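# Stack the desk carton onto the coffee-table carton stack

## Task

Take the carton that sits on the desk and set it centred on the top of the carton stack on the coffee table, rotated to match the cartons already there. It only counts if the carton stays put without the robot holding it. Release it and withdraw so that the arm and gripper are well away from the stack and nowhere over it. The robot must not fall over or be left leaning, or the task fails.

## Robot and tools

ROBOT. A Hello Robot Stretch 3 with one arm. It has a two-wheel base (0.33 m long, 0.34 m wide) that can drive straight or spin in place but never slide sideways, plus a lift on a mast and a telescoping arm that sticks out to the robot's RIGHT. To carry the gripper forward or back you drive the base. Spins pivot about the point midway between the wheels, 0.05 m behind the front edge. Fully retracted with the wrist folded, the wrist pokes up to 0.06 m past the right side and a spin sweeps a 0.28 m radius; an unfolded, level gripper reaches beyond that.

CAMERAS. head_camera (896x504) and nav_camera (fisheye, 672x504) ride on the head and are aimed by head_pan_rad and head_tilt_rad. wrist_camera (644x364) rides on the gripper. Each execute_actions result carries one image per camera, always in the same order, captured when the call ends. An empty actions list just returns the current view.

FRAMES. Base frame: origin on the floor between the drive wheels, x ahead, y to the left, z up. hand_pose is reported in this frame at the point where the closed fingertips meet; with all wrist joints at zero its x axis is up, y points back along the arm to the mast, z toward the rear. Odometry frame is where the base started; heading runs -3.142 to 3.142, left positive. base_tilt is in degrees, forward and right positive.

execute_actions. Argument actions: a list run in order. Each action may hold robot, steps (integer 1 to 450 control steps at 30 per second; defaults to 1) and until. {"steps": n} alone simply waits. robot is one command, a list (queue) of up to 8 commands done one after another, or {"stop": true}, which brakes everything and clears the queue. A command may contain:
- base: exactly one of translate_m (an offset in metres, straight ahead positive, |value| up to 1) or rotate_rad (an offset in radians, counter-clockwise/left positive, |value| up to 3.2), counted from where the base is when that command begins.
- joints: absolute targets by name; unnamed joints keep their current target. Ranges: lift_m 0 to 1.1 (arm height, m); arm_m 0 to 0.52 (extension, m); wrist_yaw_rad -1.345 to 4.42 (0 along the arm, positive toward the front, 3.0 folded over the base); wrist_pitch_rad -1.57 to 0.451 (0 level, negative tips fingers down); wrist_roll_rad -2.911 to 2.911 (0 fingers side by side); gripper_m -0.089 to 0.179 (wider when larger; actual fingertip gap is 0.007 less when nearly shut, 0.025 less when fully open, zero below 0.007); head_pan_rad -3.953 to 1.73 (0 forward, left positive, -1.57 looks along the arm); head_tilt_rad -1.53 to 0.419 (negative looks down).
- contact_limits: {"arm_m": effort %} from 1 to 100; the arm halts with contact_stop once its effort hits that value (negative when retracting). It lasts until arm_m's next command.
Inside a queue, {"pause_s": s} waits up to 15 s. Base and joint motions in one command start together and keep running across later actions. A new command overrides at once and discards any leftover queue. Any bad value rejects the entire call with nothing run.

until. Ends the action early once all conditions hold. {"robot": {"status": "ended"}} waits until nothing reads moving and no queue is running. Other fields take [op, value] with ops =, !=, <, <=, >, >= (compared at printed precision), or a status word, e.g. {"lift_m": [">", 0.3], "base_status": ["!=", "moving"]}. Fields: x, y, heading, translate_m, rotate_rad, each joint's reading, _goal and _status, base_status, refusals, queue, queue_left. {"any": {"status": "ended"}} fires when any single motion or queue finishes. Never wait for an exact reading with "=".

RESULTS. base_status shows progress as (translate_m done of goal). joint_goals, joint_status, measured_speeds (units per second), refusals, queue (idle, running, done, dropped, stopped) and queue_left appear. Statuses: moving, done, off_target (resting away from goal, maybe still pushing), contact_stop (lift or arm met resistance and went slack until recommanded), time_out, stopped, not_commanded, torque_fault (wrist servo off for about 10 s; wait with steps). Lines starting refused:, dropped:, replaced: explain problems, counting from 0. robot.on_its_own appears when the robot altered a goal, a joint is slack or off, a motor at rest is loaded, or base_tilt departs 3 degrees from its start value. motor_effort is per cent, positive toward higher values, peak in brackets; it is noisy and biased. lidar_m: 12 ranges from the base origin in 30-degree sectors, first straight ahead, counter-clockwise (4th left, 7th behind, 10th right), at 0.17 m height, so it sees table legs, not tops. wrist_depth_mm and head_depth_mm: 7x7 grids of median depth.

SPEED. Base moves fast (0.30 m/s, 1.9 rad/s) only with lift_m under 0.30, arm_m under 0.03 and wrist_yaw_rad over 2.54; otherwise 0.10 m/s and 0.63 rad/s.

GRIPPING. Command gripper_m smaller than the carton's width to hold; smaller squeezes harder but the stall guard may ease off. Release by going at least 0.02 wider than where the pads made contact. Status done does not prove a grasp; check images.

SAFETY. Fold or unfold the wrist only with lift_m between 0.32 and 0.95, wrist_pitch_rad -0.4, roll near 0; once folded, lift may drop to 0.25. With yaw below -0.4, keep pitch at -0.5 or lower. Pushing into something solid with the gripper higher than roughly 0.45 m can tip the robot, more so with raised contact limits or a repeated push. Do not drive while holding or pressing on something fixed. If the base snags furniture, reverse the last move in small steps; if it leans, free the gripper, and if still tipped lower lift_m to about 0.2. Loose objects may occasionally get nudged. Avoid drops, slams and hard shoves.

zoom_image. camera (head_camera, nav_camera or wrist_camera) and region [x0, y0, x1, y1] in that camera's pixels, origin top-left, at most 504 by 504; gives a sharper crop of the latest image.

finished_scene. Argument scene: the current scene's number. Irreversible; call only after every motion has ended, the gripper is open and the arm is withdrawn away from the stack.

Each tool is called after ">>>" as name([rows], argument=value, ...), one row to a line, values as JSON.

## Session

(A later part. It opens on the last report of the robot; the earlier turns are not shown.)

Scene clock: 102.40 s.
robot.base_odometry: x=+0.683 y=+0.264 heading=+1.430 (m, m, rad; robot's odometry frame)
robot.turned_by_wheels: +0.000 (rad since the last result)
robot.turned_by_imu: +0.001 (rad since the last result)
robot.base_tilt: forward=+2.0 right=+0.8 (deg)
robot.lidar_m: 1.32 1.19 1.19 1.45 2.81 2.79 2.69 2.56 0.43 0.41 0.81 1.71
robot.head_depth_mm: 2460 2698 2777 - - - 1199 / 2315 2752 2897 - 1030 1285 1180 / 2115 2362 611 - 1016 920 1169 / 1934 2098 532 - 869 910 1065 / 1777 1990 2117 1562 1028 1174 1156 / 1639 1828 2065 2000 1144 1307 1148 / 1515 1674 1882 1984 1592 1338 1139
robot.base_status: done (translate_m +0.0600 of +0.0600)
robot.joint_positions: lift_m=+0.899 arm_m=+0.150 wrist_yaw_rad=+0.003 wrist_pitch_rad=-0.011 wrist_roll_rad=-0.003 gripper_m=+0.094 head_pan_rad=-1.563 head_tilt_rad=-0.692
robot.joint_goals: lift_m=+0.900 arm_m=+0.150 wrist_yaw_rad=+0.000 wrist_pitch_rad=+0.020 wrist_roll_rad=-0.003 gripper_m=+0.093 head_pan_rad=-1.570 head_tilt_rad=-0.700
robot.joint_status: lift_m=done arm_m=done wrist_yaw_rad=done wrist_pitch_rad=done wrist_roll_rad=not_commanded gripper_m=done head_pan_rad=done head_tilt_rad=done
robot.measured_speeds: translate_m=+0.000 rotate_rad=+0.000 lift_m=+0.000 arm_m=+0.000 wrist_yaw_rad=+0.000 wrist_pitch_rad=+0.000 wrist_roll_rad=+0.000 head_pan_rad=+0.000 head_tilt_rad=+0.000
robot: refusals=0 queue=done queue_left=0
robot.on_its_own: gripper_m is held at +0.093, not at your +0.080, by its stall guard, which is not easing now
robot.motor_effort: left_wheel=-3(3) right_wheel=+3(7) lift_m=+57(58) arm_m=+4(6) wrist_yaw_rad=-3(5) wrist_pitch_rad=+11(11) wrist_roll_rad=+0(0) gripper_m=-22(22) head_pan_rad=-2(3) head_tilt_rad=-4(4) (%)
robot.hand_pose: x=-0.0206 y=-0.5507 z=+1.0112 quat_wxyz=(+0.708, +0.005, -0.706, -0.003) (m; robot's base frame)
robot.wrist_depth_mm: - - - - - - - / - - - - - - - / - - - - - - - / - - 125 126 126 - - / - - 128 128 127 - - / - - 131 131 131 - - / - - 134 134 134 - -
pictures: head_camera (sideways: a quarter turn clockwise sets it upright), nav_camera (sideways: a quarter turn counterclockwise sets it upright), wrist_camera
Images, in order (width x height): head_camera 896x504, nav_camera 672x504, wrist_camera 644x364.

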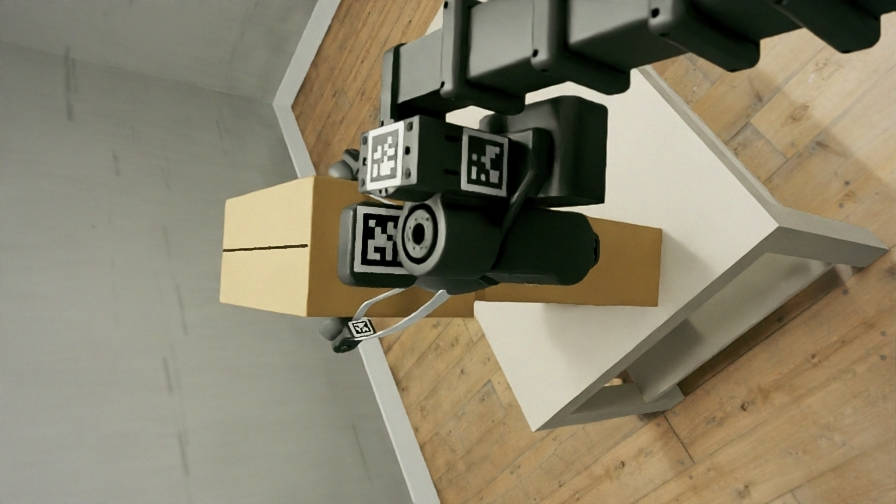

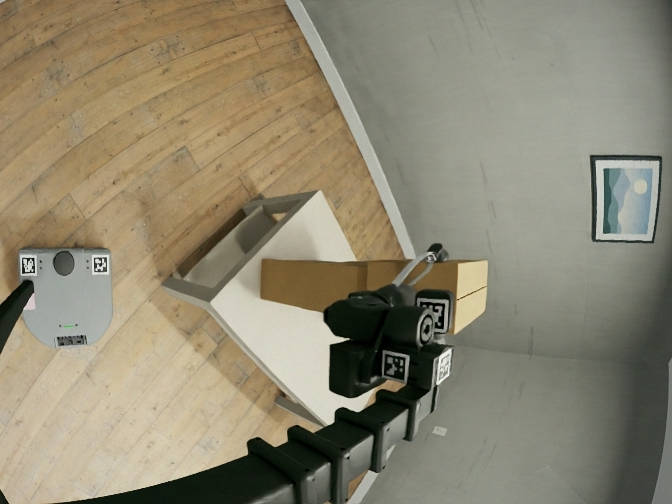

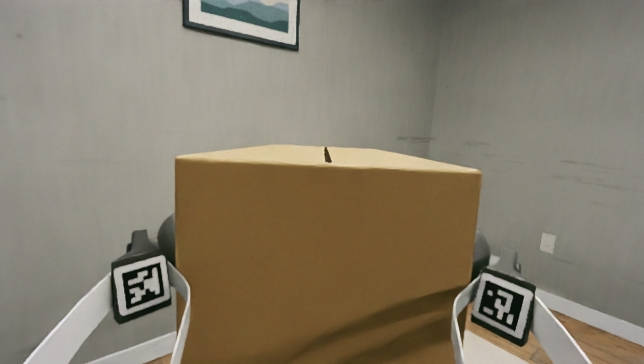

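>>> execute_actions([
  {"robot":{"base":{"translate_m":-0.014},"joints":{"lift_m":0.85,"arm_m":0.19,"wrist_pitch_rad":0.05}},"steps":450,"until":{"robot":{"status":"ended"}}},
])

>>> zoom_image(camera="head_camera", region=[200,150,700,400])

Scene clock: 108.73 s.
robot.base_odometry: x=+0.681 y=+0.251 heading=+1.430 (m, m, rad; robot's odometry frame)
robot.turned_by_wheels: +0.000 (rad since the last result)
robot.turned_by_imu: +0.001 (rad since the last result)
robot.base_tilt: forward=+1.9 right=+0.7 (deg)
robot.lidar_m: 1.33 1.20 1.21 1.46 2.84 2.78 2.68 2.55 0.44 0.40 0.82 1.72
robot.head_depth_mm: 2434 2608 2740 1413 1174 - - / 2355 2737 2912 1497 - 1313 1180 / 2117 2400 2623 - 1003 935 1173 / 1949 2155 612 - 866 889 1069 / 1782 2022 2162 1214 995 1111 1129 / 1650 1834 2072 2011 1114 1277 1153 / 1529 1679 1905 1990 1592 1328 1142
robot.base_status: done (translate_m -0.0140 of -0.0140)
robot.joint_positions: lift_m=+0.851 arm_m=+0.190 wrist_yaw_rad=+0.002 wrist_pitch_rad=+0.014 wrist_roll_rad=-0.003 gripper_m=+0.094 head_pan_rad=-1.563 head_tilt_rad=-0.692
robot.joint_goals: lift_m=+0.850 arm_m=+0.190 wrist_yaw_rad=+0.000 wrist_pitch_rad=+0.050 wrist_roll_rad=-0.003 gripper_m=+0.093 head_pan_rad=-1.570 head_tilt_rad=-0.700
robot.joint_status: lift_m=done arm_m=done wrist_yaw_rad=done wrist_pitch_rad=done wrist_roll_rad=not_commanded gripper_m=done head_pan_rad=done head_tilt_rad=done
robot.measured_speeds: translate_m=+0.000 rotate_rad=+0.000 lift_m=+0.000 arm_m=+0.000 wrist_yaw_rad=+0.000 wrist_pitch_rad=+0.000 wrist_roll_rad=+0.000 head_pan_rad=+0.000 head_tilt_rad=+0.000
robot: refusals=0 queue=done queue_left=0
robot.on_its_own: gripper_m is held at +0.093, not at your +0.080, by its stall guard, which is not easing now
robot.motor_effort: left_wheel=-1(5) right_wheel=+3(4) lift_m=+22(60) arm_m=+4(6) wrist_yaw_rad=-3(3) wrist_pitch_rad=+13(15) wrist_roll_rad=+0(1) gripper_m=-21(22) head_pan_rad=-2(2) head_tilt_rad=-3(3) (%)
robot.hand_pose: x=-0.0208 y=-0.5912 z=+0.9688 quat_wxyz=(+0.708, -0.004, -0.706, +0.006) (m; robot's base frame)
robot.wrist_depth_mm: - - - - - - - / - - - - - - - / - - - - - - - / - - 126 126 126 - - / - - 129 128 128 - - / - - 132 131 131 - - / - - 134 134 133 - -
pictures: head_camera (sideways: a quarter turn clockwise sets it upright), nav_camera (sideways: a quarter turn counterclockwise sets it upright), wrist_camera
Images, in order (width x height): head_camera 896x504, nav_camera 672x504, wrist_camera 644x364.

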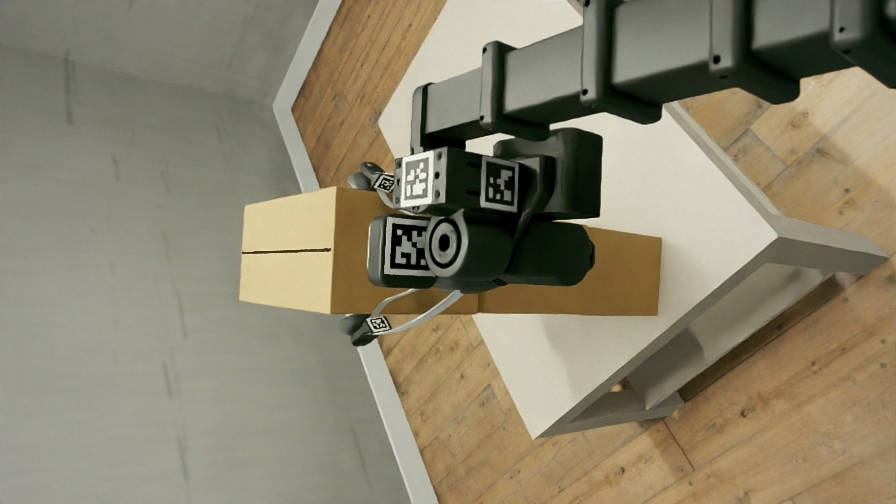

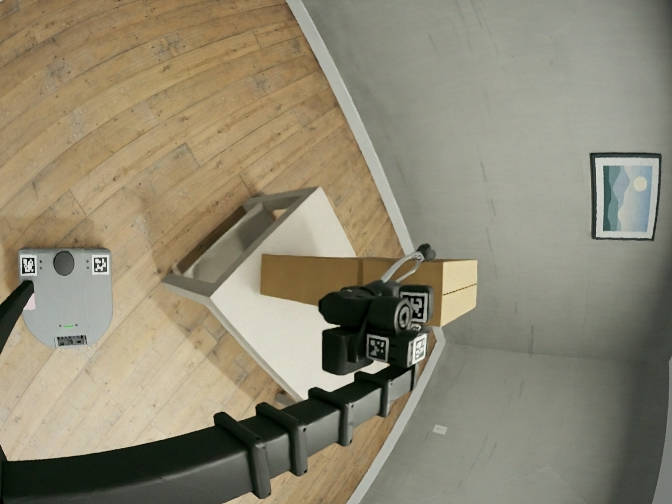

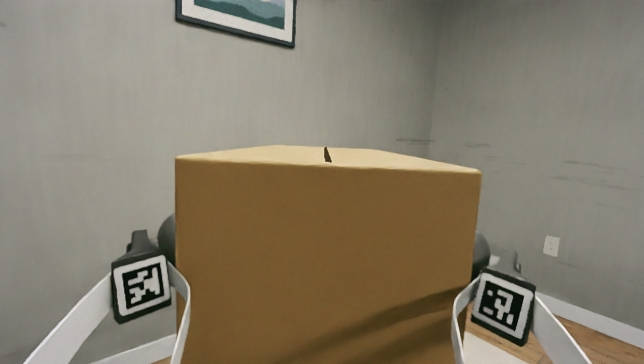

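Region (200, 150, 700, 400) of head_camera's 896x504 image, scaled by 1.008, with more detail than that image has.

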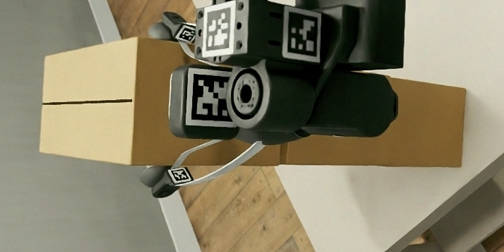

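>>> execute_actions([
  {"robot":{"base":{"translate_m":-0.002},"joints":{"lift_m":0.836}},"steps":450,"until":{"robot":{"status":"ended"}}},
])

>>> zoom_image(camera="head_camera", region=[400,250,560,350])

Scene clock: 112.83 s.
robot.base_odometry: x=+0.681 y=+0.249 heading=+1.430 (m, m, rad; robot's odometry frame)
robot.turned_by_wheels: +0.000 (rad since the last result)
robot.turned_by_imu: +0.001 (rad since the last result)
robot.base_tilt: forward=+1.9 right=+0.8 (deg)
robot.lidar_m: 1.33 1.20 1.21 1.46 2.83 2.78 2.68 2.55 1.19 0.40 0.81 1.72
robot.head_depth_mm: 2422 2660 2755 1406 1176 - - / 2354 2723 2884 1483 - 1301 1157 / 2126 2440 2701 - - 940 1172 / 1918 2199 625 - 890 885 1048 / 1774 1997 2148 1235 995 1123 1138 / 1639 1838 2072 2011 1116 1284 1153 / 1532 1691 1886 1977 1592 1339 1140
robot.base_status: done (translate_m -0.0020 of -0.0020)
robot.joint_positions: lift_m=+0.837 arm_m=+0.190 wrist_yaw_rad=+0.002 wrist_pitch_rad=+0.014 wrist_roll_rad=-0.003 gripper_m=+0.094 head_pan_rad=-1.563 head_tilt_rad=-0.692
robot.joint_goals: lift_m=+0.836 arm_m=+0.190 wrist_yaw_rad=+0.000 wrist_pitch_rad=+0.050 wrist_roll_rad=-0.003 gripper_m=+0.093 head_pan_rad=-1.570 head_tilt_rad=-0.700
robot.joint_status: lift_m=done arm_m=done wrist_yaw_rad=done wrist_pitch_rad=done wrist_roll_rad=not_commanded gripper_m=done head_pan_rad=done head_tilt_rad=done
robot.measured_speeds: translate_m=+0.000 rotate_rad=+0.000 lift_m=+0.000 arm_m=+0.000 wrist_yaw_rad=+0.000 wrist_pitch_rad=+0.000 wrist_roll_rad=+0.000 head_pan_rad=+0.000 head_tilt_rad=+0.000
robot: refusals=0 queue=done queue_left=0
robot.on_its_own: gripper_m is held at +0.093, not at your +0.080, by its stall guard, which is not easing now
robot.motor_effort: left_wheel=-1(6) right_wheel=+3(5) lift_m=+22(22) arm_m=+4(4) wrist_yaw_rad=-2(2) wrist_pitch_rad=+13(13) wrist_roll_rad=+0(0) gripper_m=-22(22) head_pan_rad=-2(2) head_tilt_rad=-4(5) (%)
robot.hand_pose: x=-0.0208 y=-0.5913 z=+0.9549 quat_wxyz=(+0.708, -0.004, -0.706, +0.006) (m; robot's base frame)
robot.wrist_depth_mm: - - - - - - - / - - - - - - - / - - - - - - - / - - 126 126 126 - - / - - 128 128 128 - - / - - 131 131 131 - - / - - 134 134 134 909 -
pictures: head_camera (sideways: a quarter turn clockwise sets it upright), nav_camera (sideways: a quarter turn counterclockwise sets it upright), wrist_camera
Images, in order (width x height): head_camera 896x504, nav_camera 672x504, wrist_camera 644x364.

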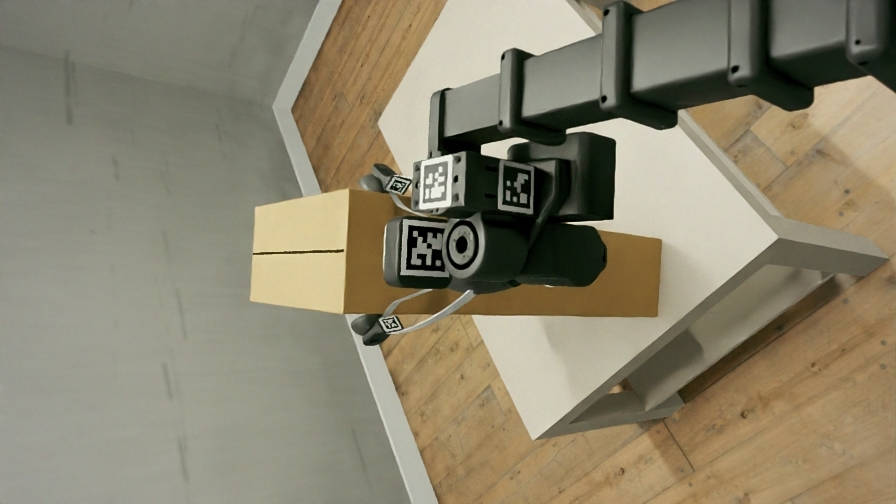

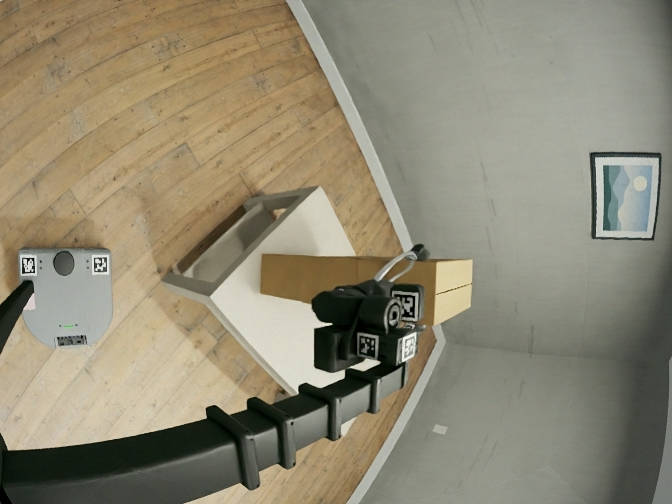

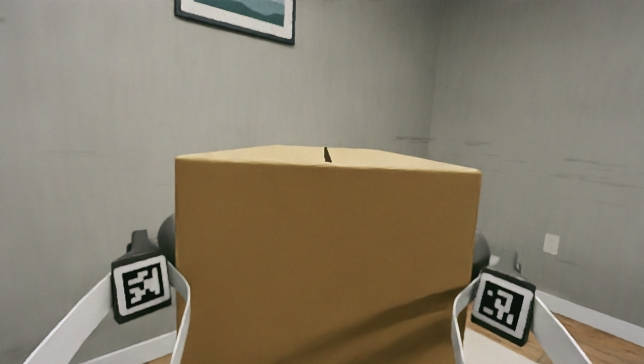

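Region (400, 250, 560, 350) of head_camera's 896x504 image, scaled by 3.150, with more detail than that image has; it fills the top 315 rows of this view, and the rest is white.

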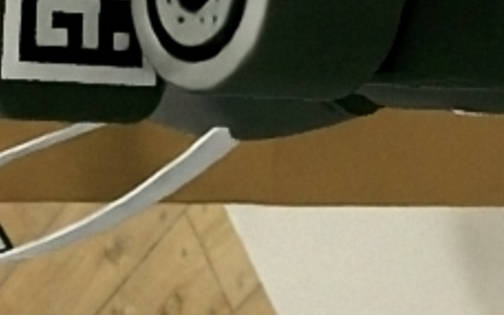

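No contact yet; move along the sightline (arm ≈ 0.19 + (0.84 − lift)).

>>> execute_actions([
  {"robot":[{"joints":{"arm_m":0.203}},{"joints":{"lift_m":0.826}}],"steps":450,"until":{"robot":{"status":"ended"}}},
])

>>> zoom_image(camera="head_camera", region=[400,250,560,350])

Scene clock: 116.80 s.
robot.base_odometry: x=+0.681 y=+0.249 heading=+1.430 (m, m, rad; robot's odometry frame)
robot.turned_by_wheels: +0.000 (rad since the last result)
robot.turned_by_imu: +0.001 (rad since the last result)
robot.base_tilt: forward=+2.0 right=+0.8 (deg)
robot.lidar_m: 1.33 1.20 1.21 1.47 2.85 2.77 2.67 2.55 1.19 0.41 0.82 1.72
robot.head_depth_mm: 2429 2666 2722 1406 1175 - - / 2353 2767 2861 1488 - 1291 1157 / 2134 2445 2693 1470 997 932 1175 / 1941 2215 643 - 891 888 1045 / 1762 2004 2131 1572 992 1119 1137 / 1634 1831 2053 2014 1111 1281 1145 / 1525 1687 1874 1975 1585 1328 1145
robot.base_status: done (translate_m -0.0020 of -0.0020)
robot.joint_positions: lift_m=+0.827 arm_m=+0.203 wrist_yaw_rad=+0.002 wrist_pitch_rad=+0.019 wrist_roll_rad=-0.003 gripper_m=+0.094 head_pan_rad=-1.563 head_tilt_rad=-0.692
robot.joint_goals: lift_m=+0.826 arm_m=+0.203 wrist_yaw_rad=+0.000 wrist_pitch_rad=+0.050 wrist_roll_rad=-0.003 gripper_m=+0.093 head_pan_rad=-1.570 head_tilt_rad=-0.700
robot.joint_status: lift_m=done arm_m=done wrist_yaw_rad=done wrist_pitch_rad=done wrist_roll_rad=not_commanded gripper_m=done head_pan_rad=done head_tilt_rad=done
robot.measured_speeds: translate_m=+0.000 rotate_rad=+0.000 lift_m=+0.000 arm_m=+0.000 wrist_yaw_rad=+0.000 wrist_pitch_rad=+0.000 wrist_roll_rad=+0.000 head_pan_rad=+0.000 head_tilt_rad=+0.000
robot: refusals=0 queue=done queue_left=0
robot.on_its_own: gripper_m is held at +0.093, not at your +0.080, by its stall guard, which is not easing now
robot.motor_effort: left_wheel=-2(1) right_wheel=+3(3) lift_m=+21(21) arm_m=+4(5) wrist_yaw_rad=-2(2) wrist_pitch_rad=+12(13) wrist_roll_rad=+0(0) gripper_m=-22(22) head_pan_rad=-2(2) head_tilt_rad=-3(3) (%)
robot.hand_pose: x=-0.0208 y=-0.6043 z=+0.9460 quat_wxyz=(+0.708, -0.005, -0.706, +0.007) (m; robot's base frame)
robot.wrist_depth_mm: - - - - - - - / - - - - - - - / - - - - - - - / - - 125 124 124 - - / - - 128 128 128 - - / - - 131 131 131 - - / - - 135 135 134 911 -
pictures: head_camera (sideways: a quarter turn clockwise sets it upright), nav_camera (sideways: a quarter turn counterclockwise sets it upright), wrist_camera
Images, in order (width x height): head_camera 896x504, nav_camera 672x504, wrist_camera 644x364.

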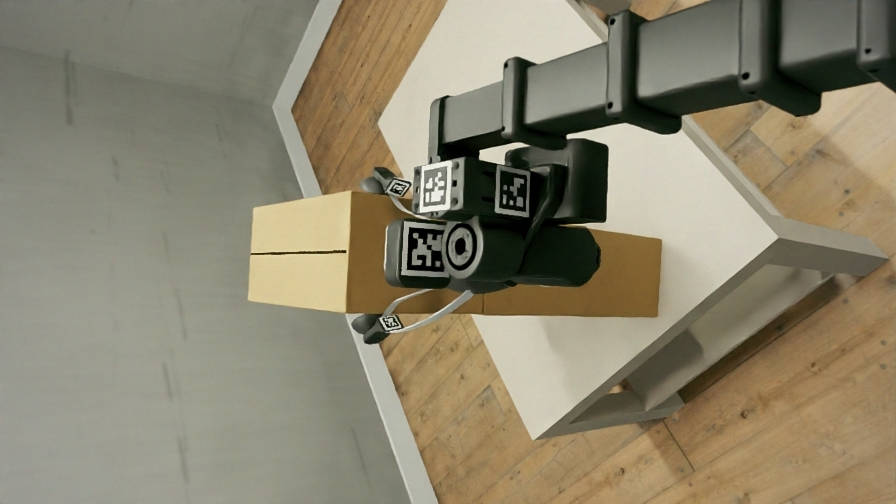

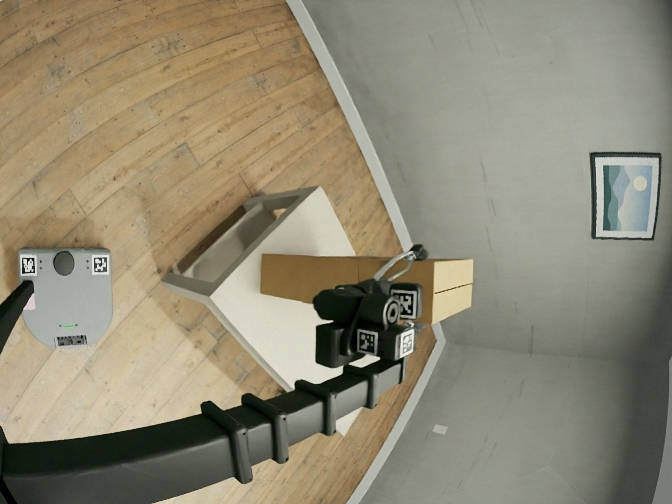

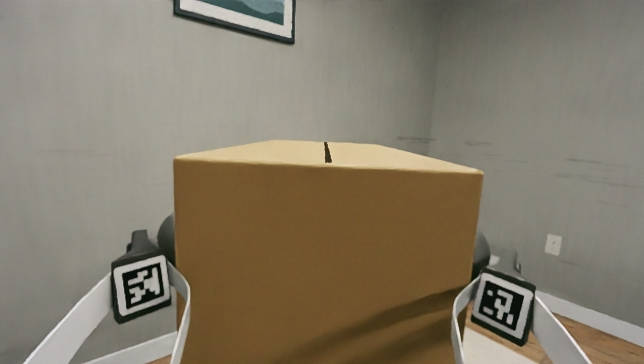

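Region (400, 250, 560, 350) of head_camera's 896x504 image, scaled by 3.150, with more detail than that image has; it fills the top 315 rows of this view, and the rest is white.

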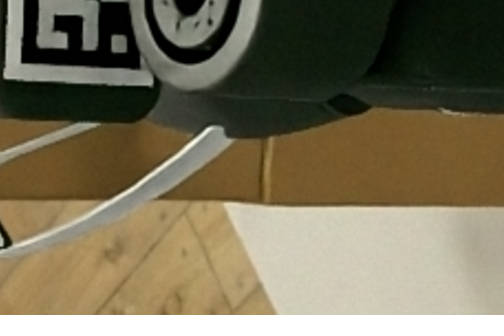

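Touching. Release.

>>> execute_actions([
  {"robot":[{"joints":{"lift_m":0.823}},{"joints":{"gripper_m":0.179}},{"joints":{"arm_m":0.0}},{"joints":{"wrist_yaw_rad":2.0},"base":{"translate_m":0.15}}],"steps":450,"until":{"robot":{"status":"ended"}}},
])

Scene clock: 126.17 s.
robot.base_odometry: x=+0.702 y=+0.397 heading=+1.430 (m, m, rad; robot's odometry frame)
robot.turned_by_wheels: +0.000 (rad since the last result)
robot.turned_by_imu: +0.004 (rad since the last result)
robot.base_tilt: forward=+1.9 right=+0.7 (deg)
robot.lidar_m: 1.20 1.09 1.09 1.33 2.53 2.91 2.83 2.67 0.46 0.78 1.62 1.63
robot.head_depth_mm: 2460 2750 2814 1351 1101 981 - / 2199 2619 667 680 1003 930 - / 1988 2318 750 715 840 923 - / 1822 2069 2391 2039 1069 1007 - / 1668 1870 2143 2040 1151 1294 1175 / 1546 1737 1961 1995 1600 1330 1174 / 1435 1586 1795 1909 1599 1334 1174
robot.base_status: done (translate_m +0.1500 of +0.1500)
robot.joint_positions: lift_m=+0.824 arm_m=+0.000 wrist_yaw_rad=+1.997 wrist_pitch_rad=+0.028 wrist_roll_rad=-0.003 gripper_m=+0.179 head_pan_rad=-1.563 head_tilt_rad=-0.692
robot.joint_goals: lift_m=+0.823 arm_m=+0.000 wrist_yaw_rad=+2.000 wrist_pitch_rad=+0.050 wrist_roll_rad=-0.003 gripper_m=+0.179 head_pan_rad=-1.570 head_tilt_rad=-0.700
robot.joint_status: lift_m=done arm_m=done wrist_yaw_rad=done wrist_pitch_rad=done wrist_roll_rad=not_commanded gripper_m=done head_pan_rad=done head_tilt_rad=done
robot.measured_speeds: translate_m=+0.000 rotate_rad=+0.000 lift_m=+0.000 arm_m=+0.000 wrist_yaw_rad=+0.000 wrist_pitch_rad=+0.000 wrist_roll_rad=+0.000 head_pan_rad=+0.000 head_tilt_rad=+0.000
robot: refusals=0 queue=done queue_left=0
robot.motor_effort: left_wheel=-2(3) right_wheel=+4(8) lift_m=+21(23) arm_m=-2(4) wrist_yaw_rad=+3(4) wrist_pitch_rad=+8(12) wrist_roll_rad=+0(0) gripper_m=-1(95) head_pan_rad=-2(2) head_tilt_rad=-3(2) (%)
robot.hand_pose: x=+0.2125 y=-0.0392 z=+0.9454 quat_wxyz=(+0.376, +0.588, -0.390, +0.601) (m; robot's base frame)
robot.wrist_depth_mm: 904 958 - - - - - / 933 999 - - - - - / 965 - - - - - - / 963 - - - - - - / 987 - - - - - - / - - - - - - - / - - - - - - -
pictures: head_camera (sideways: a quarter turn clockwise sets it upright), nav_camera (sideways: a quarter turn counterclockwise sets it upright), wrist_camera
Images, in order (width x height): head_camera 896x504, nav_camera 672x504, wrist_camera 644x364.

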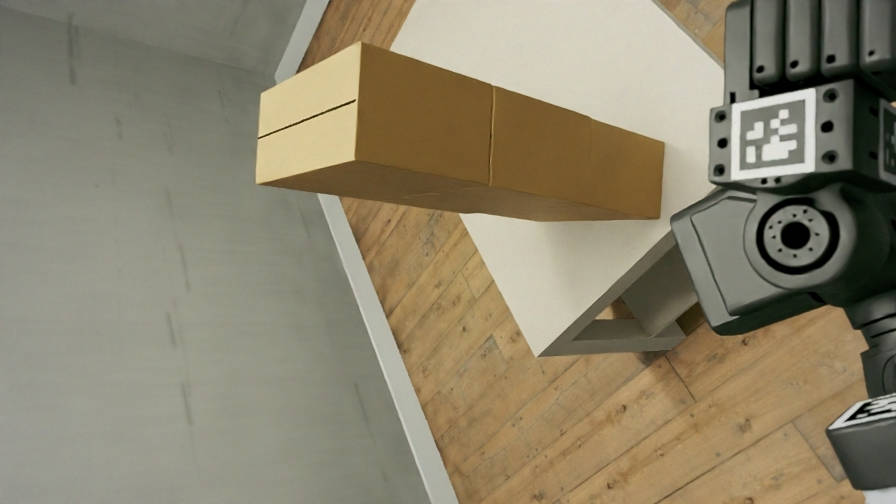

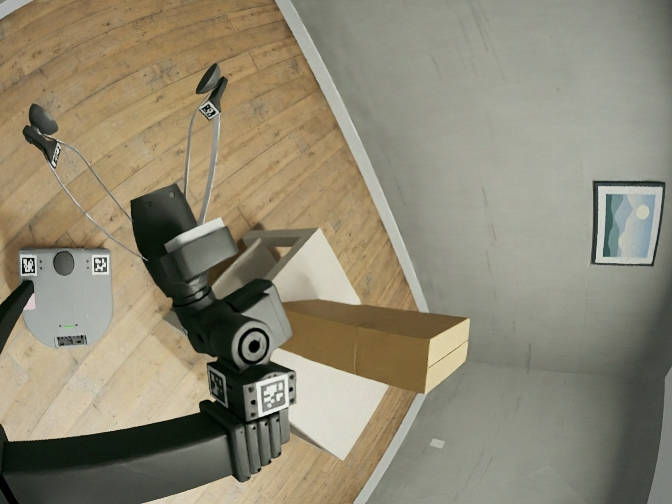

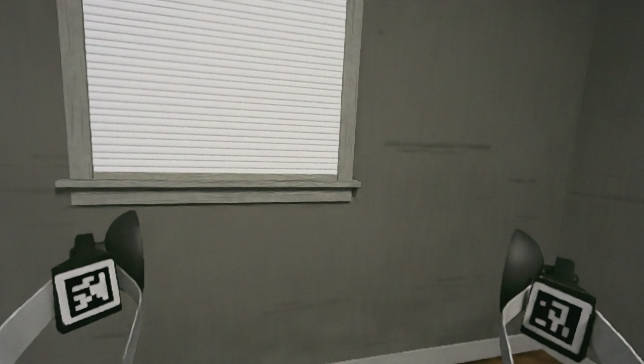

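>>> finished_scene(scene=1)

The scene is finished: the task was done.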